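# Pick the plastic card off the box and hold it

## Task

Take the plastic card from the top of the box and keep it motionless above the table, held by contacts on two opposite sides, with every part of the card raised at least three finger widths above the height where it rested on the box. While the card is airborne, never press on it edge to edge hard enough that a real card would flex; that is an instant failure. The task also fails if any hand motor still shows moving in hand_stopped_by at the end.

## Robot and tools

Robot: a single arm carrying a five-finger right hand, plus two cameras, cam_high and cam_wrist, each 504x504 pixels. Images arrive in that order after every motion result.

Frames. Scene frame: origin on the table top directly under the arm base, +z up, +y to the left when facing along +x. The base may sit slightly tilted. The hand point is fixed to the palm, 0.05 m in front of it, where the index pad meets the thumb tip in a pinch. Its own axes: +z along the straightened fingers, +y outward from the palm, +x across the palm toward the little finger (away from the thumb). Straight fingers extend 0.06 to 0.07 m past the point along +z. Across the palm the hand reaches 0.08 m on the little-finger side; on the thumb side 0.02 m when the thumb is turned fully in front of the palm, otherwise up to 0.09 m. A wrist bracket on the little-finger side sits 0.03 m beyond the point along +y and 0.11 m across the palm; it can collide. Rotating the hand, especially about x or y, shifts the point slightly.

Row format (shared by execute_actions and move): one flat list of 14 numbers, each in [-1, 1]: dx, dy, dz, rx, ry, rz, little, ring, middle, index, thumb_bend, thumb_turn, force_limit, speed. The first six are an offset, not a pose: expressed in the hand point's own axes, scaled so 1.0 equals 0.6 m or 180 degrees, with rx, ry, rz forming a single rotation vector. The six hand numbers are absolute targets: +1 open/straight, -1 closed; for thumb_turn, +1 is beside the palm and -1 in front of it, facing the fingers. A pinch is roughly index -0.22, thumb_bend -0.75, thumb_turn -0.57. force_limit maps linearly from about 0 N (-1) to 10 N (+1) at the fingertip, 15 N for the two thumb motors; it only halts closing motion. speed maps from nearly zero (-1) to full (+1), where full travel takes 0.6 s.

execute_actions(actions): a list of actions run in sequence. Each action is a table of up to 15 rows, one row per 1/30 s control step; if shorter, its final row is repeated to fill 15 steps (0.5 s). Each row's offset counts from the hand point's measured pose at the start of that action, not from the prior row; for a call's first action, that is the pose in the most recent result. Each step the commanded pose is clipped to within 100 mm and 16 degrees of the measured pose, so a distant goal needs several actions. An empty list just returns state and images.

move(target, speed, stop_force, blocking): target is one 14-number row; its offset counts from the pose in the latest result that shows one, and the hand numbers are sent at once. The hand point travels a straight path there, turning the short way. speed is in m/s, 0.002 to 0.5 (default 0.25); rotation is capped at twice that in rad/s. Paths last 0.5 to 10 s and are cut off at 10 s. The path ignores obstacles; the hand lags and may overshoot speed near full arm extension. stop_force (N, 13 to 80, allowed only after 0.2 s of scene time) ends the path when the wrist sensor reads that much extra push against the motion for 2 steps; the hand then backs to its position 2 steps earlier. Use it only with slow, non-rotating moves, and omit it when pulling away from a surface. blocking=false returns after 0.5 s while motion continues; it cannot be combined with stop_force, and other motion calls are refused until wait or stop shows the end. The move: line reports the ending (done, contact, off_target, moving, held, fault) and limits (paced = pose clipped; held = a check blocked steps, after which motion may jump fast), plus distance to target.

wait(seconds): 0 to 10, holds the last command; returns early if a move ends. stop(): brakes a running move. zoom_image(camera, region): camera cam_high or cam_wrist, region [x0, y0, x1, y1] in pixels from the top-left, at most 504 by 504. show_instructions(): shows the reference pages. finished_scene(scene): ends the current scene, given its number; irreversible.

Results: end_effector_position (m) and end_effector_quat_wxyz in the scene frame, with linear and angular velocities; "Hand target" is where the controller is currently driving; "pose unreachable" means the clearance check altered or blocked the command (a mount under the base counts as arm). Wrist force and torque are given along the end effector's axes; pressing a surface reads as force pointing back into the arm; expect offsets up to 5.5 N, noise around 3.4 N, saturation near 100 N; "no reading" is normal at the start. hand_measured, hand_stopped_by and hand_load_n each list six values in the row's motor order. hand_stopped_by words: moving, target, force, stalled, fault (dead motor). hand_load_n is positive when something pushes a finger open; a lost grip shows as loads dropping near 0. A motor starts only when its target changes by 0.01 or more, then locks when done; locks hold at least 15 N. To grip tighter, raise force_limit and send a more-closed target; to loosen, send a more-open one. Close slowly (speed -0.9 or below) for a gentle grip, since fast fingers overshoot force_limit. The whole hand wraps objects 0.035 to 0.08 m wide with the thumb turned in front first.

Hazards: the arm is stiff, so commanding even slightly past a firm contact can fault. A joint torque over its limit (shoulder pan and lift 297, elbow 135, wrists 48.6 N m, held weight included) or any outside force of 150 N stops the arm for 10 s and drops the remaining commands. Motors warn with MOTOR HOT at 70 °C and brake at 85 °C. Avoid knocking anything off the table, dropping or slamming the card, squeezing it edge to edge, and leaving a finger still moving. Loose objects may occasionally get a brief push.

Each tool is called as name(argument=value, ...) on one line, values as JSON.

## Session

execute_actions(actions=[])

Scene clock: 0.00 s.
end_effector_position=(+0.4665, +0.1177, +0.2645) hand_measured=(+1.000, +1.000, +1.000, +1.000, +1.000, +1.000) hand_load_n=(+0.0, +0.0, +0.0, +0.0, +0.0, +0.0) hand_stopped_by=(target, target, target, target, target, target) hand_force_limit=0.00 hand_speed=-0.80 end_effector_quat_wxyz=(+0.050, +0.574, +0.813, +0.087) end_effector_velocity=(-0.000, +0.000, -0.001) end_effector_angular_velocity=(-0.000, +0.002, +0.000)
Joint positions: [-0.208 -1.646  2.192  0.866  1.45  -0.538]
Joint velocities: [ 0.     0.002  0.    -0.     0.    -0.   ]
Motor temperatures (°C, as the motors report them): [20 22 23 29 25 30]
Wrist force (N, on the end effector, along its own x y z axes, offset not removed): no reading
Wrist torque (N m, same axes, about the end effector's origin, offset not removed): no reading
Hand target: +0.466, +0.118, +0.265; +0.050, +0.574, +0.813, +0.087

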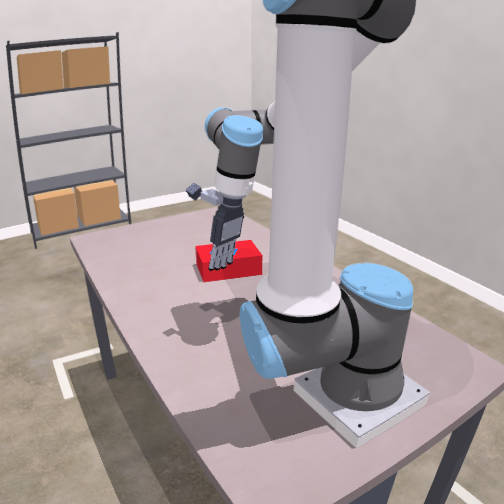

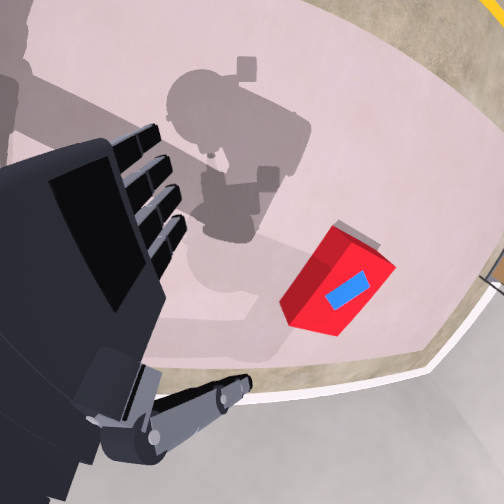

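move(target=[0,0.3,0,0,0,0,1,1,1,1,1,1,0,0])

Scene clock: 4.03 s.
end_effector_position=(+0.6327, +0.1767, +0.3002) hand_measured=(+1.000, +1.000, +1.000, +1.000, +1.000, +1.000) hand_load_n=(+0.0, +0.0, +0.0, +0.0, +0.0, +0.0) hand_stopped_by=(target, target, target, target, target, target) hand_force_limit=0.00 hand_speed=0.00 end_effector_quat_wxyz=(+0.050, +0.574, +0.813, +0.088) end_effector_velocity=(+0.002, +0.001, +0.001) end_effector_angular_velocity=(-0.000, -0.000, +0.001)
Joint positions: [-0.024 -1.376  1.826  0.941  1.48  -0.355]
Joint velocities: [ 0.003  0.002 -0.005  0.002  0.001  0.001]
Motor temperatures (°C, as the motors report them): [20 22 23 29 25 30]
Wrist force (N, on the end effector, along its own x y z axes, offset not removed): [3.0 -3.4 -2.8]
Wrist torque (N m, same axes, about the end effector's origin, offset not removed): [-0.20 0.10 -0.09]
Hand target: +0.633, +0.177, +0.300; +0.050, +0.574, +0.813, +0.088
Off the commanded pose: 0.000 m, 0 deg.
move: done

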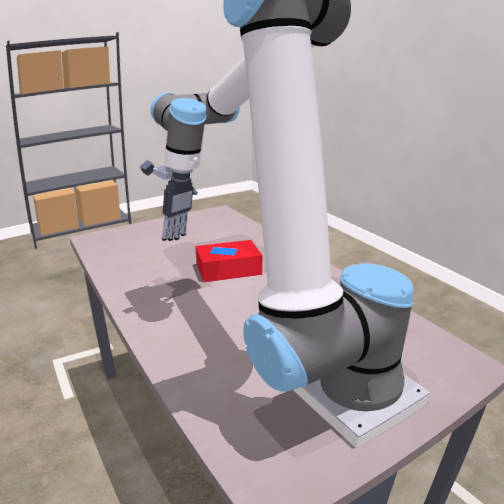

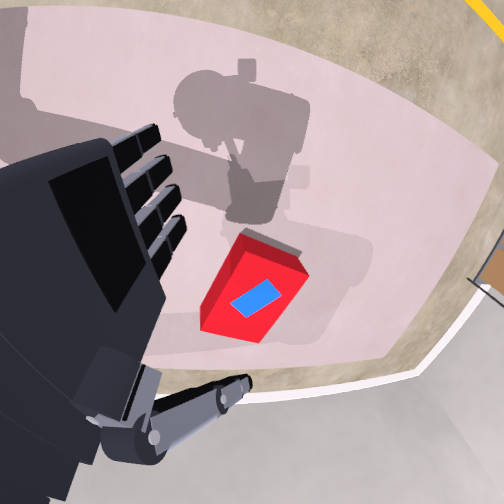

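move(target=[-0.2,0.05,0.2,0,0,0,1,1,1,1,1,1,0,0])

Scene clock: 6.00 s.
end_effector_position=(+0.7223, +0.0838, +0.1860) hand_measured=(+1.000, +1.000, +1.000, +1.000, +1.000, +1.000) hand_load_n=(+0.0, +0.0, +0.0, +0.0, +0.0, +0.0) hand_stopped_by=(target, target, target, target, target, target) hand_force_limit=0.00 hand_speed=0.00 end_effector_quat_wxyz=(+0.050, +0.574, +0.813, +0.087) end_effector_velocity=(+0.002, -0.001, -0.001) end_effector_angular_velocity=(+0.000, -0.001, -0.000)
Joint positions: [-0.175 -1.172  1.785  0.794  1.455 -0.505]
Joint velocities: [-0.001  0.002 -0.002 -0.001 -0.001 -0.001]
Motor temperatures (°C, as the motors report them): [20 22 23 29 25 30]
Wrist force (N, on the end effector, along its own x y z axes, offset not removed): [0.3 -2.6 -3.5]
Wrist torque (N m, same axes, about the end effector's origin, offset not removed): [-0.09 0.43 -0.26]
Hand target: +0.722, +0.084, +0.186; +0.050, +0.574, +0.813, +0.087
Off the commanded pose: 0.000 m, 0 deg.
move: done

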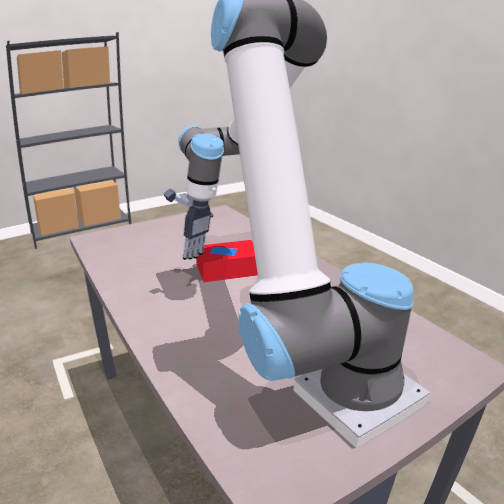

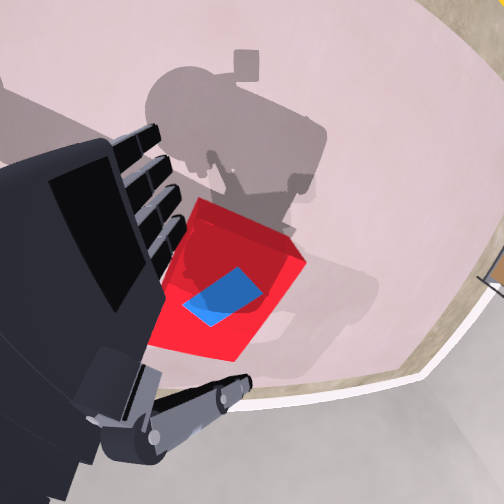

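move(target=[-0.08,-0.02,0.07,0,0,0,1,1,1,1,1,1,0,0])

Scene clock: 17.43 s.
end_effector_position=(+0.7336, +0.0424, +0.1478) hand_measured=(+1.000, +1.000, +1.000, +0.998, +1.000, +1.000) hand_load_n=(+0.0, +0.0, +0.0, -10.5, +0.0, +0.0) hand_stopped_by=(target, target, target, target, target, target) hand_force_limit=0.00 hand_speed=0.00 end_effector_quat_wxyz=(+0.048, +0.574, +0.813, +0.089) end_effector_velocity=(-0.000, -0.000, -0.001) end_effector_angular_velocity=(+0.000, +0.002, -0.000)
Joint positions: [-0.241 -1.121  1.792  0.746  1.44  -0.571]
Joint velocities: [-0.     0.001  0.     0.     0.    -0.   ]
Motor temperatures (°C, as the motors report them): [20 22 23 29 25 30]
Wrist force (N, on the end effector, along its own x y z axes, offset not removed): [8.9 8.5 -27.8]
Wrist torque (N m, same axes, about the end effector's origin, offset not removed): [1.17 0.70 0.24]
Hand target: +0.734, +0.042, +0.148; +0.048, +0.574, +0.813, +0.089
Off the commanded pose: 0.008 m, 0 deg.
FORCE FAULT: contact force on the arm reached its limit, and the arm stopped for 10 seconds. The contact can be on any part of the arm, not only on its tool. That time counts as 20 of the actions that you can send in this scene. The arm's remaining commands of this call were not run. The arm holds still and accepts commands again. Move the arm away from the contact; if what it grips holds it there, let go first. Pushing or pulling that hard again can fault the arm again.
move: fault

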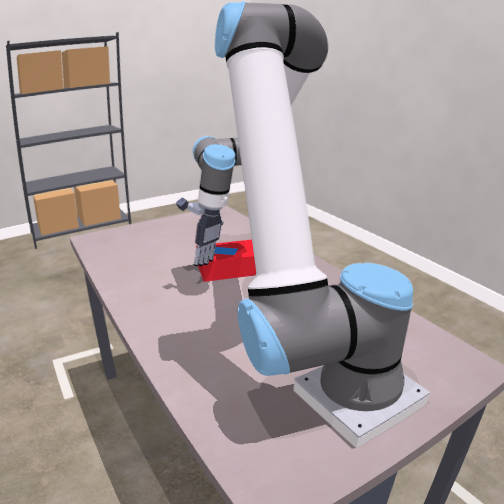

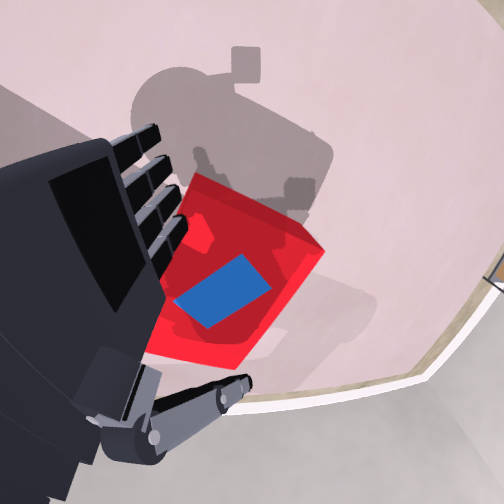

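move(target=[-0.09,0.055,-0.02,0,0,0,1,1,1,1,1,1,0,0], speed=0.05)

move(target=[0,0,0.04,0,0,0,1,1,1,1,1,1,0,0], speed=0.004, stop_force=13)

Scene clock: 21.67 s.
end_effector_position=(+0.7801, +0.0014, +0.1647) hand_measured=(+1.000, +1.000, +1.000, +1.000, +1.000, +1.000) hand_load_n=(+0.0, +0.0, +0.0, +0.0, +0.0, +0.0) hand_stopped_by=(target, target, target, target, target, target) hand_force_limit=0.00 hand_speed=0.00 end_effector_quat_wxyz=(+0.048, +0.574, +0.813, +0.089) end_effector_velocity=(+0.001, -0.001, +0.001) end_effector_angular_velocity=(-0.000, -0.000, +0.001)
Joint positions: [-0.286 -1.073  1.68   0.816  1.434 -0.615]
Joint velocities: [-0.     0.001 -0.003  0.002  0.    -0.001]
Motor temperatures (°C, as the motors report them): [20 22 23 29 25 30]
Wrist force (N, on the end effector, along its own x y z axes, offset not removed): [0.5 -1.8 -3.4]
Wrist torque (N m, same axes, about the end effector's origin, offset not removed): [0.14 0.50 -0.26]
Hand target: +0.780, +0.001, +0.165; +0.048, +0.574, +0.813, +0.089
Off the commanded pose: 0.000 m, 0 deg.
move: done

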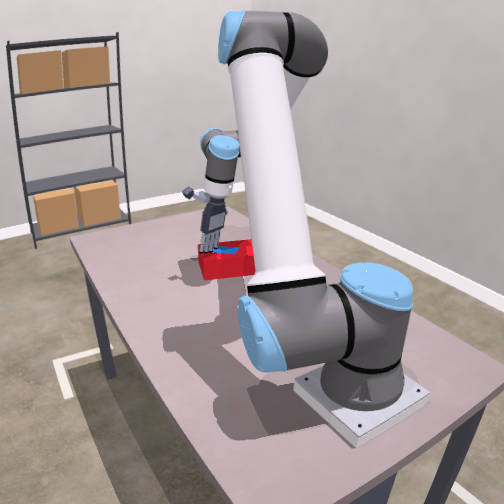

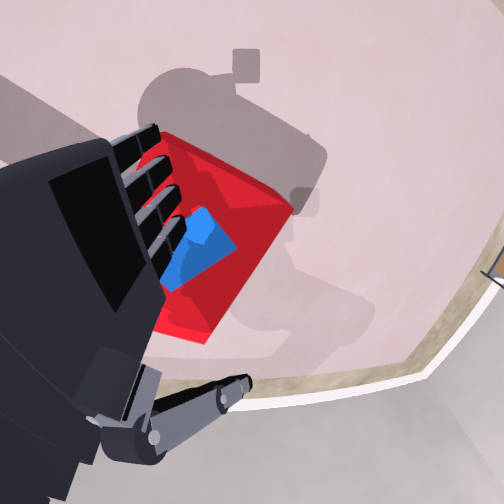

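Scene clock: 25.00 s.
end_effector_position=(+0.7822, +0.0025, +0.1531) hand_measured=(+1.000, +1.000, +1.000, +1.000, +1.000, +1.000) hand_load_n=(+0.0, +0.0, +0.5, +0.0, +0.0, +0.0) hand_stopped_by=(target, target, target, target, target, target) hand_force_limit=0.00 hand_speed=0.00 end_effector_quat_wxyz=(+0.048, +0.574, +0.813, +0.089) end_effector_velocity=(-0.001, -0.000, -0.000) end_effector_angular_velocity=(+0.000, +0.002, -0.001)
Joint positions: [-0.283 -1.059  1.682  0.8    1.434 -0.613]
Joint velocities: [-0.001  0.     0.     0.001  0.    -0.   ]
Motor temperatures (°C, as the motors report them): [20 22 23 29 25 30]
Wrist force (N, on the end effector, along its own x y z axes, offset not removed): [0.2 -5.0 -23.0]
Wrist torque (N m, same axes, about the end effector's origin, offset not removed): [1.15 1.02 -0.27]
Hand target: +0.782, +0.002, +0.153; +0.048, +0.574, +0.813, +0.089
Off the commanded pose: 0.012 m, 0 deg.
move: contact

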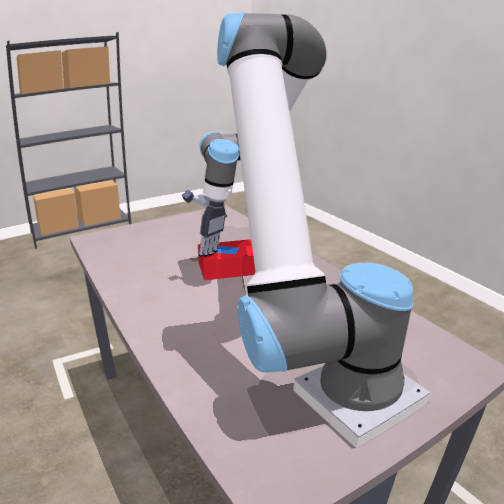

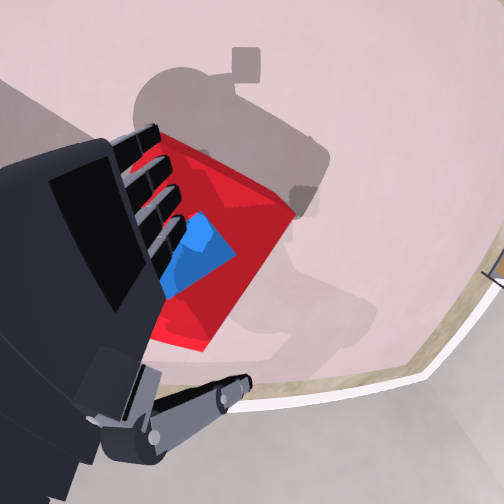

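move(target=[0,-0.057,-0.0135,0,0,0,1,1,1,1,1,1,0,0], speed=0.01)

Scene clock: 29.87 s.
end_effector_position=(+0.7493, -0.0094, +0.1542) hand_measured=(+1.000, +1.000, +1.000, +1.000, +1.000, +1.000) hand_load_n=(+0.0, +0.0, +0.0, +0.0, +0.0, +0.0) hand_stopped_by=(target, target, target, target, target, target) hand_force_limit=0.00 hand_speed=0.00 end_effector_quat_wxyz=(+0.048, +0.574, +0.813, +0.089) end_effector_velocity=(-0.002, -0.001, -0.002) end_effector_angular_velocity=(+0.001, +0.002, -0.000)
Joint positions: [-0.317 -1.105  1.754  0.777  1.429 -0.646]
Joint velocities: [-0.002 -0.     0.004 -0.001 -0.    -0.002]
Motor temperatures (°C, as the motors report them): [20 22 23 29 25 30]
Wrist force (N, on the end effector, along its own x y z axes, offset not removed): [-0.5 -2.4 -5.7]
Wrist torque (N m, same axes, about the end effector's origin, offset not removed): [0.14 0.66 -0.24]
Hand target: +0.749, -0.009, +0.154; +0.048, +0.574, +0.813, +0.089
Off the commanded pose: 0.000 m, 0 deg.
move: done

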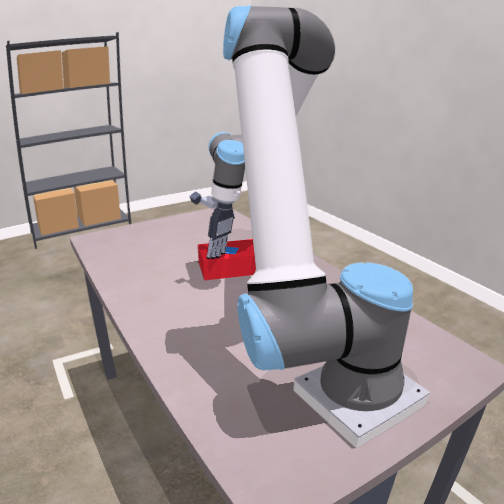

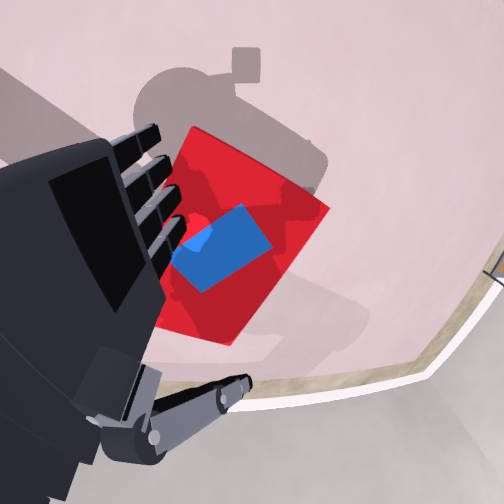

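move(target=[-0.03,0.1,0.06,0.25,0,0,-0.6,-0.6,-0.6,1,1,1,-0.4,0], speed=0.05)

Scene clock: 39.27 s.
end_effector_position=(+0.8171, -0.0033, +0.1303) hand_measured=(-0.600, -0.600, -0.600, +1.000, +1.000, +1.000) hand_load_n=(+0.0, +0.0, +0.0, +0.0, +0.0, +0.0) hand_stopped_by=(target, target, target, target, target, target) hand_force_limit=-0.40 hand_speed=0.00 end_effector_quat_wxyz=(-0.174, +0.549, +0.785, -0.229) end_effector_velocity=(+0.001, -0.000, -0.001) end_effector_angular_velocity=(-0.004, +0.010, -0.000)
Joint positions: [-0.138 -0.659  1.152  1.617  1.81  -0.422]
Joint velocities: [ 0.002  0.007 -0.009  0.012  0.003  0.004]
Motor temperatures (°C, as the motors report them): [20 22 23 29 25 30]
Wrist force (N, on the end effector, along its own x y z axes, offset not removed): [2.3 -1.6 -3.8]
Wrist torque (N m, same axes, about the end effector's origin, offset not removed): [0.22 0.13 -0.13]
Hand target: +0.817, -0.003, +0.130; -0.174, +0.548, +0.785, -0.229
Off the commanded pose: 0.000 m, 0 deg.
move: done

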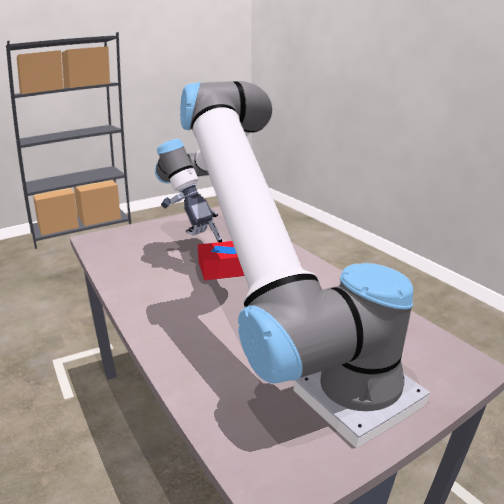

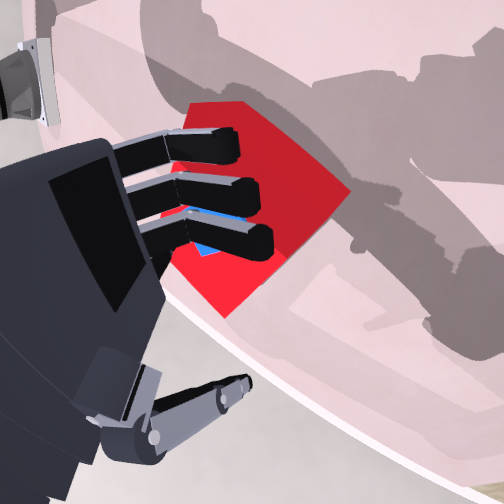

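move(target=[0,0,0,0,0,0,-0.6,-0.6,-0.6,0.3,1,1,-0.4,-0.6])

wait(seconds=1.5)

Scene clock: 41.07 s.
end_effector_position=(+0.8171, -0.0033, +0.1303) hand_measured=(-0.600, -0.600, -0.600, +0.300, +1.000, +1.000) hand_load_n=(+0.0, +0.0, +0.0, +0.0, +0.0, +0.0) hand_stopped_by=(target, target, target, target, target, target) hand_force_limit=-0.40 hand_speed=-0.60 end_effector_quat_wxyz=(-0.174, +0.549, +0.785, -0.229) end_effector_velocity=(-0.000, -0.001, -0.001) end_effector_angular_velocity=(+0.000, +0.002, -0.001)
Joint positions: [-0.138 -0.659  1.152  1.617  1.81  -0.422]
Joint velocities: [-0.001  0.001 -0.     0.    -0.    -0.   ]
Motor temperatures (°C, as the motors report them): [20 22 23 29 25 30]
Wrist force (N, on the end effector, along its own x y z axes, offset not removed): [-0.6 -3.4 -3.9]
Wrist torque (N m, same axes, about the end effector's origin, offset not removed): [-0.06 0.58 -0.31]
Hand target: +0.817, -0.003, +0.130; -0.174, +0.549, +0.785, -0.229
Off the commanded pose: 0.000 m, 0 deg.
move: done

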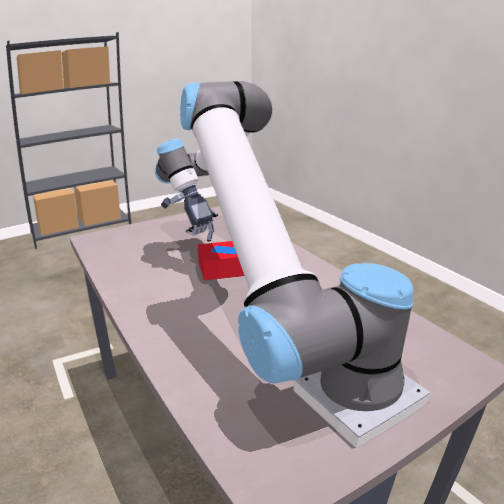

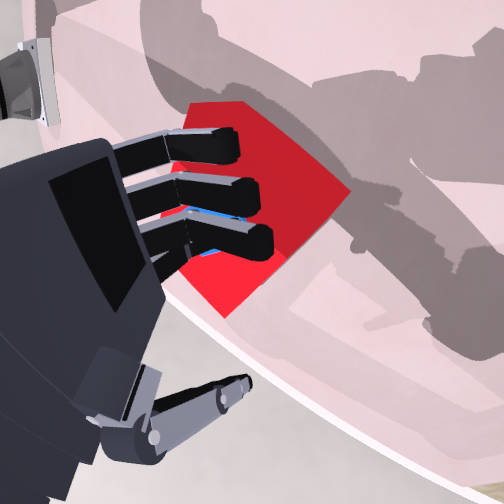

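Scene clock: 42.57 s.
end_effector_position=(+0.8171, -0.0033, +0.1303) hand_measured=(-0.600, -0.600, -0.600, +0.300, +1.000, +1.000) hand_load_n=(+0.0, +0.0, +0.0, +0.0, +0.0, +0.0) hand_stopped_by=(target, target, target, target, target, target) hand_force_limit=-0.40 hand_speed=-0.60 end_effector_quat_wxyz=(-0.174, +0.549, +0.785, -0.229) end_effector_velocity=(-0.000, +0.000, -0.001) end_effector_angular_velocity=(+0.000, +0.002, +0.000)
Joint positions: [-0.138 -0.659  1.152  1.617  1.81  -0.422]
Joint velocities: [ 0.     0.001  0.001  0.     0.    -0.   ]
Motor temperatures (°C, as the motors report them): [20 22 23 29 25 30]
Wrist force (N, on the end effector, along its own x y z axes, offset not removed): [1.4 -1.7 -2.1]
Wrist torque (N m, same axes, about the end effector's origin, offset not removed): [0.08 0.35 -0.23]
Hand target: +0.817, -0.003, +0.130; -0.174, +0.549, +0.785, -0.229
Off the commanded pose: 0.000 m, 0 deg.
wait: 1.50 s; at rest by 0.17 s

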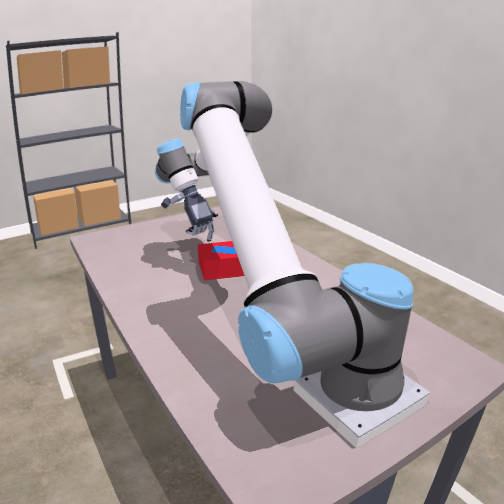

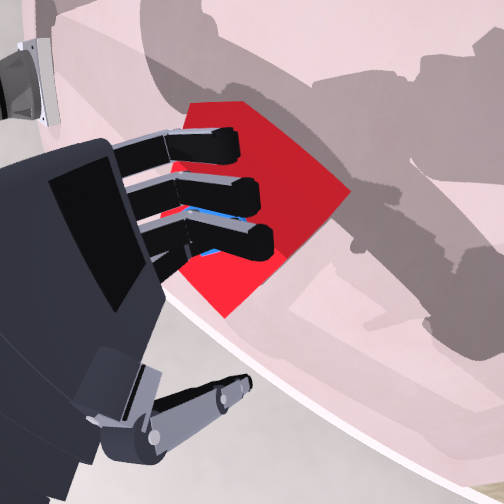

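move(target=[-0.0015,0.037,0.056,0,0,0,-0.6,-0.6,-0.6,0.3,1,1,-0.4,-0.6], speed=0.005, stop_force=13)

Scene clock: 48.70 s.
end_effector_position=(+0.8170, -0.0032, +0.1044) hand_measured=(-0.600, -0.600, -0.600, +0.300, +1.000, +1.000) hand_load_n=(+0.0, +0.0, +0.0, -1.0, +0.0, +0.0) hand_stopped_by=(target, target, target, target, target, target) hand_force_limit=-0.40 hand_speed=-0.60 end_effector_quat_wxyz=(-0.174, +0.549, +0.785, -0.229) end_effector_velocity=(-0.000, +0.001, +0.001) end_effector_angular_velocity=(+0.000, +0.000, +0.001)
Joint positions: [-0.137 -0.637  1.16   1.587  1.81  -0.422]
Joint velocities: [ 0.001 -0.001 -0.     0.001 -0.     0.   ]
Motor temperatures (°C, as the motors report them): [20 22 23 29 25 30]
Wrist force (N, on the end effector, along its own x y z axes, offset not removed): [2.7 -15.3 -19.8]
Wrist torque (N m, same axes, about the end effector's origin, offset not removed): [1.08 0.42 -0.12]
Hand target: +0.817, -0.003, +0.105; -0.174, +0.549, +0.785, -0.229
Off the commanded pose: 0.014 m, 0 deg.
move: contact

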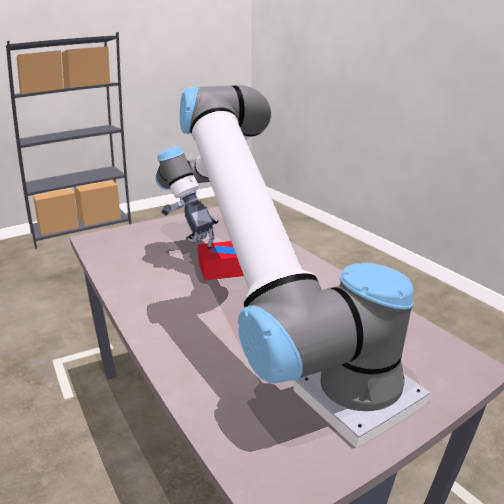

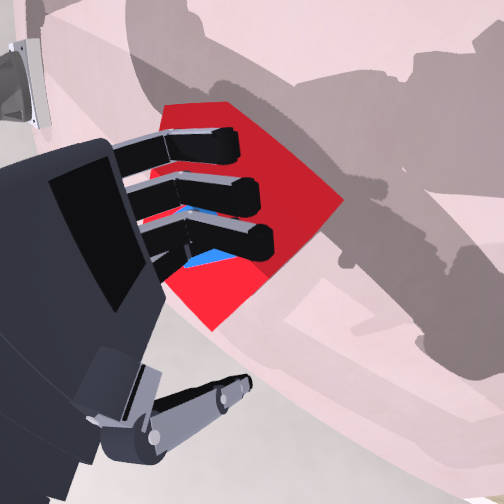

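move(target=[0,-0.003,-0.004,0,0,0,-1,-1,-1,0.3,1,1,-0.4,0], speed=0.01)

move(target=[-0.001,0.028,0.042,0,0,0,-1,-1,-1,0.3,1,1,-0.4,0], speed=0.004, stop_force=13)

Scene clock: 50.03 s.
end_effector_position=(+0.8169, -0.0033, +0.1073) hand_measured=(-1.000, -1.000, -1.000, +0.300, +1.000, +1.000) hand_load_n=(+0.0, +0.0, +0.0, +0.0, +0.0, +0.0) hand_stopped_by=(target, target, target, target, target, target) hand_force_limit=-0.40 hand_speed=0.00 end_effector_quat_wxyz=(-0.174, +0.549, +0.785, -0.229) end_effector_velocity=(-0.000, -0.001, +0.001) end_effector_angular_velocity=(+0.000, +0.000, -0.000)
Joint positions: [-0.138 -0.64   1.16   1.59   1.81  -0.422]
Joint velocities: [-0.001 -0.001  0.     0.001 -0.    -0.001]
Motor temperatures (°C, as the motors report them): [20 22 23 29 25 30]
Wrist force (N, on the end effector, along its own x y z axes, offset not removed): [1.9 -4.1 -3.0]
Wrist torque (N m, same axes, about the end effector's origin, offset not removed): [-0.23 0.14 -0.22]
Hand target: +0.817, -0.003, +0.107; -0.174, +0.549, +0.785, -0.229
Off the commanded pose: 0.000 m, 0 deg.
move: done

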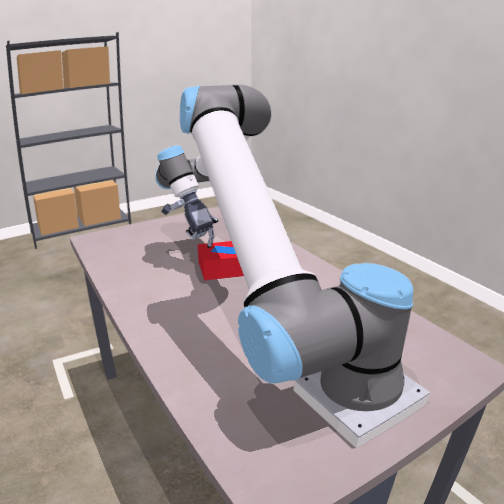

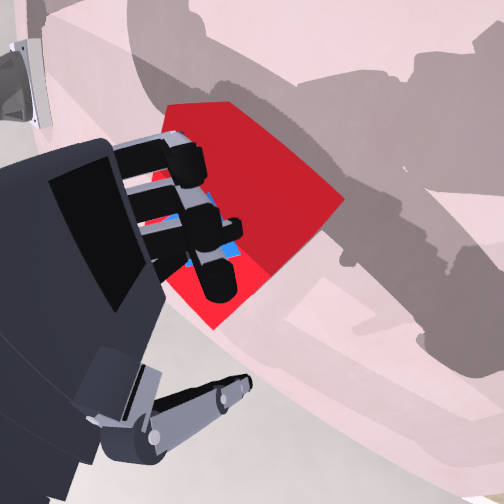

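Scene clock: 51.10 s.
end_effector_position=(+0.8169, -0.0033, +0.1044) hand_measured=(-1.000, -1.000, -1.000, +0.300, +1.000, +1.000) hand_load_n=(+0.0, +0.0, +0.0, -1.0, +0.0, +0.0) hand_stopped_by=(target, target, target, target, target, target) hand_force_limit=-0.40 hand_speed=0.00 end_effector_quat_wxyz=(-0.174, +0.549, +0.785, -0.229) end_effector_velocity=(-0.000, +0.000, -0.001) end_effector_angular_velocity=(+0.000, +0.001, +0.000)
Joint positions: [-0.138 -0.637  1.16   1.587  1.81  -0.422]
Joint velocities: [ 0.     0.001 -0.     0.    -0.    -0.   ]
Motor temperatures (°C, as the motors report them): [20 22 23 29 25 30]
Wrist force (N, on the end effector, along its own x y z axes, offset not removed): [1.5 -14.6 -17.6]
Wrist torque (N m, same axes, about the end effector's origin, offset not removed): [0.86 0.47 -0.22]
Hand target: +0.817, -0.003, +0.105; -0.174, +0.549, +0.785, -0.229
Off the commanded pose: 0.027 m, 0 deg.
move: contact

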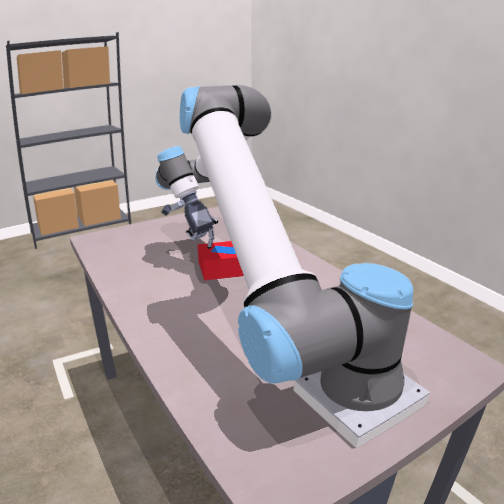

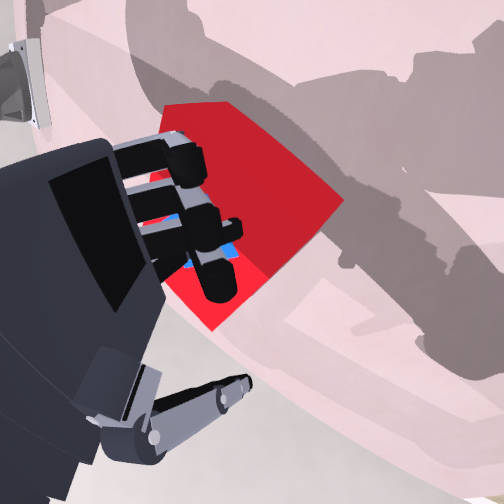

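move(target=[0,-0.002,-0.003,0,0,0,-1,-1,-1,-0.1,1,1,-0.4,-0.8], speed=0.01)

zoom_image(camera="cam_high", region=[150,190,290,300])

Scene clock: 52.27 s.
end_effector_position=(+0.8169, -0.0033, +0.1065) hand_measured=(-1.000, -1.000, -1.000, +0.290, +1.000, +1.000) hand_load_n=(+0.0, +0.0, +0.0, +0.0, +0.0, +0.0) hand_stopped_by=(target, target, target, force, target, target) hand_force_limit=-0.40 hand_speed=-0.80 end_effector_quat_wxyz=(-0.174, +0.549, +0.785, -0.229) end_effector_velocity=(-0.000, -0.001, +0.000) end_effector_angular_velocity=(+0.000, +0.001, -0.001)
Joint positions: [-0.138 -0.639  1.16   1.589  1.81  -0.422]
Joint velocities: [-0.001 -0.     0.     0.001  0.    -0.   ]
Motor temperatures (°C, as the motors report them): [20 22 23 29 25 30]
Wrist force (N, on the end effector, along its own x y z axes, offset not removed): [1.9 -1.8 -3.4]
Wrist torque (N m, same axes, about the end effector's origin, offset not removed): [0.08 0.32 -0.13]
Hand target: +0.817, -0.003, +0.107; -0.174, +0.549, +0.785, -0.229
Off the commanded pose: 0.000 m, 0 deg.
move: done

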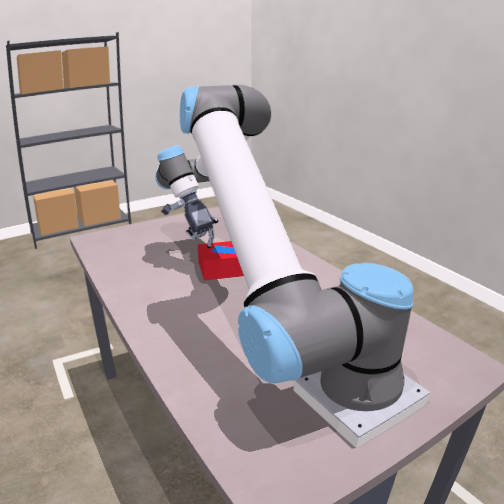

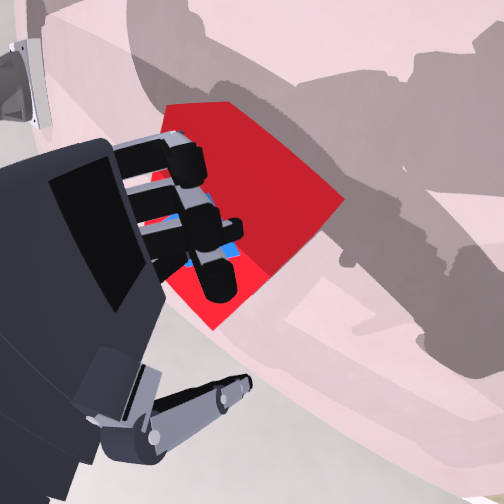

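Region (150, 190, 290, 300) of cam_high's 504x504 image, scaled by 3.600, with more detail than that image has; it fills the top 396 rows of this view, and the rest is white.

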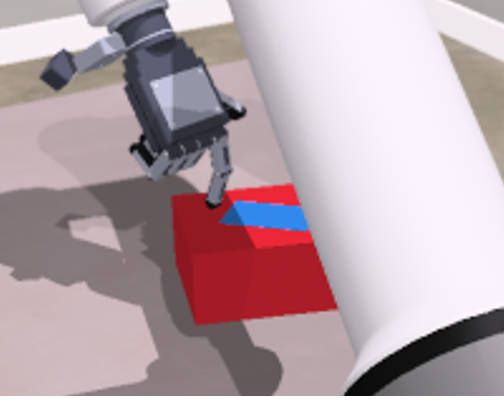

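move(target=[0,-0.005,-0.007,0,0,0,-1,-1,-1,0.3,1,1,-0.4,-0.5], speed=0.02)

move(target=[-0.047,-0.037,0.023,0,0,0,-1,-1,-1,0.3,1,1,-0.4,-0.5], speed=0.02)

move(target=[0,0.003,0.0045,0,0,0,-1,-1,-1,-0.1,1,1,-0.4,-0.8], speed=0.005)

zoom_image(camera="cam_high", region=[150,190,290,300])

Scene clock: 54.17 s.
end_effector_position=(+0.8168, -0.0035, +0.1115) hand_measured=(-1.000, -1.000, -1.000, +0.300, +1.000, +1.000) hand_load_n=(+0.0, +0.0, +0.0, +0.0, +0.0, +0.0) hand_stopped_by=(target, target, target, target, target, target) hand_force_limit=-0.40 hand_speed=-0.50 end_effector_quat_wxyz=(-0.174, +0.549, +0.785, -0.229) end_effector_velocity=(-0.000, -0.000, -0.000) end_effector_angular_velocity=(+0.000, +0.002, +0.000)
Joint positions: [-0.138 -0.644  1.159  1.594  1.81  -0.422]
Joint velocities: [-0.     0.001 -0.001  0.002 -0.    -0.   ]
Motor temperatures (°C, as the motors report them): [20 22 23 29 25 30]
Wrist force (N, on the end effector, along its own x y z axes, offset not removed): [3.3 -2.5 -1.8]
Wrist torque (N m, same axes, about the end effector's origin, offset not removed): [-0.08 -0.03 -0.09]
Hand target: +0.817, -0.003, +0.112; -0.174, +0.549, +0.785, -0.229
Off the commanded pose: 0.000 m, 0 deg.
move: done

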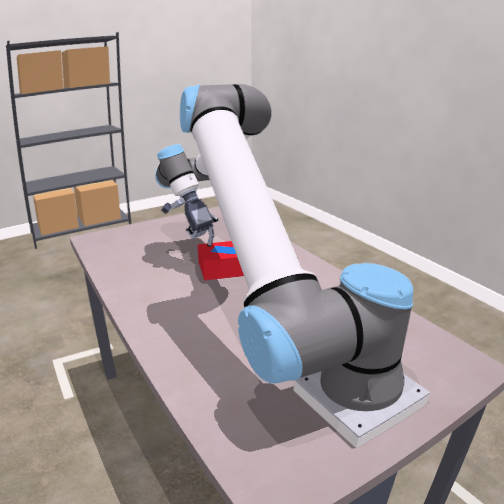

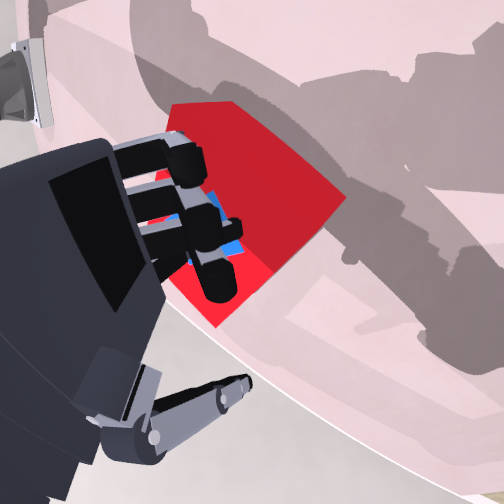

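Scene clock: 56.37 s.
end_effector_position=(+0.8018, -0.0388, +0.1115) hand_measured=(-1.000, -1.000, -1.000, +0.300, +1.000, +1.000) hand_load_n=(+0.0, +0.0, +0.0, +0.0, +0.0, +0.0) hand_stopped_by=(target, target, target, target, target, target) hand_force_limit=-0.40 hand_speed=-0.50 end_effector_quat_wxyz=(-0.174, +0.549, +0.785, -0.229) end_effector_velocity=(-0.001, -0.001, -0.002) end_effector_angular_velocity=(+0.001, +0.003, +0.001)
Joint positions: [-0.18  -0.669  1.207  1.562  1.831 -0.459]
Joint velocities: [-0.001  0.001  0.003 -0.001  0.001 -0.002]
Motor temperatures (°C, as the motors report them): [20 22 23 29 25 30]
Wrist force (N, on the end effector, along its own x y z axes, offset not removed): [1.5 -4.7 -5.4]
Wrist torque (N m, same axes, about the end effector's origin, offset not removed): [-0.24 0.37 -0.29]
Hand target: +0.802, -0.039, +0.112; -0.174, +0.549, +0.785, -0.229
Off the commanded pose: 0.000 m, 0 deg.
move: done

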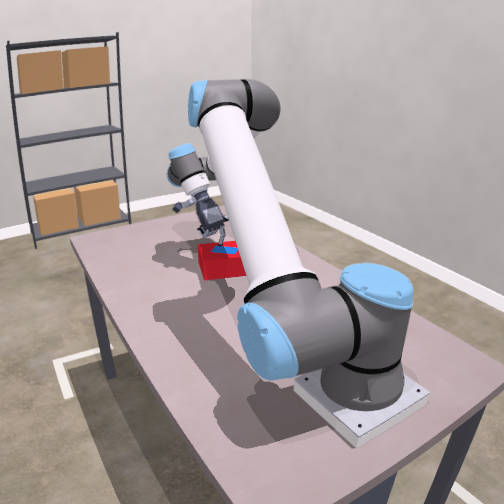

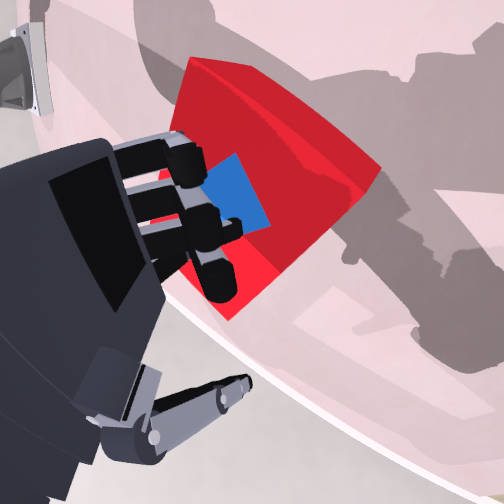

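Scene clock: 57.83 s.
end_effector_position=(+0.8018, -0.0387, +0.1083) hand_measured=(-1.000, -1.000, -1.000, -0.100, +1.000, +1.000) hand_load_n=(+0.0, +0.0, +0.0, +0.0, +0.0, +0.0) hand_stopped_by=(target, target, target, target, target, target) hand_force_limit=-0.40 hand_speed=-0.80 end_effector_quat_wxyz=(-0.174, +0.549, +0.785, -0.229) end_effector_velocity=(-0.000, -0.001, +0.001) end_effector_angular_velocity=(+0.000, -0.000, -0.001)
Joint positions: [-0.18  -0.666  1.208  1.558  1.831 -0.459]
Joint velocities: [-0.001 -0.001  0.     0.    -0.     0.   ]
Motor temperatures (°C, as the motors report them): [20 22 23 29 25 30]
Wrist force (N, on the end effector, along its own x y z axes, offset not removed): [0.9 -3.0 -3.2]
Wrist torque (N m, same axes, about the end effector's origin, offset not removed): [-0.07 0.38 -0.29]
Hand target: +0.802, -0.039, +0.108; -0.174, +0.549, +0.785, -0.229
Off the commanded pose: 0.000 m, 0 deg.
move: done

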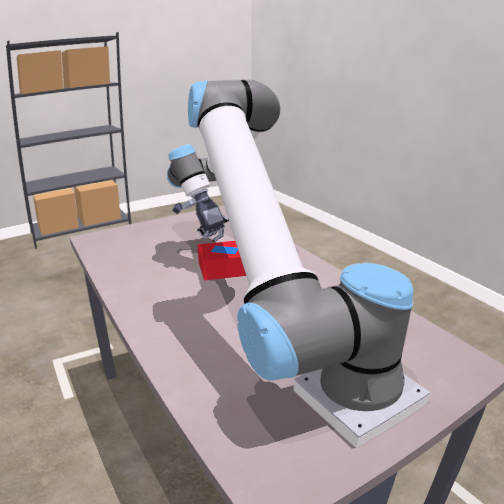

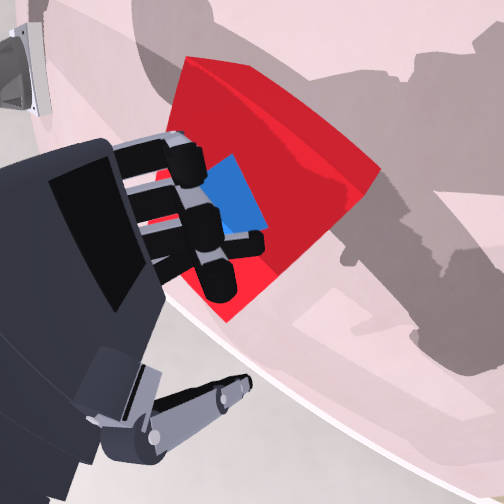

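Region (150, 190, 290, 300) of cam_high's 504x504 image, scaled by 3.600, with more detail than that image has; it fills the top 396 rows of this view, and the rest is white.

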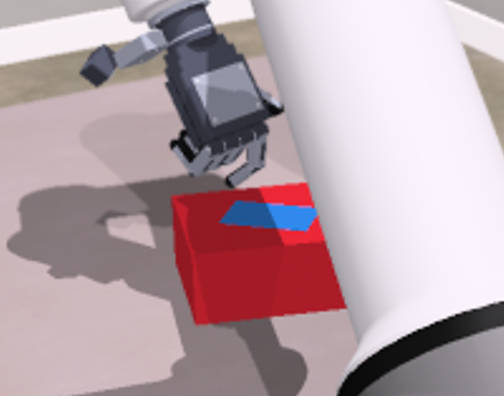

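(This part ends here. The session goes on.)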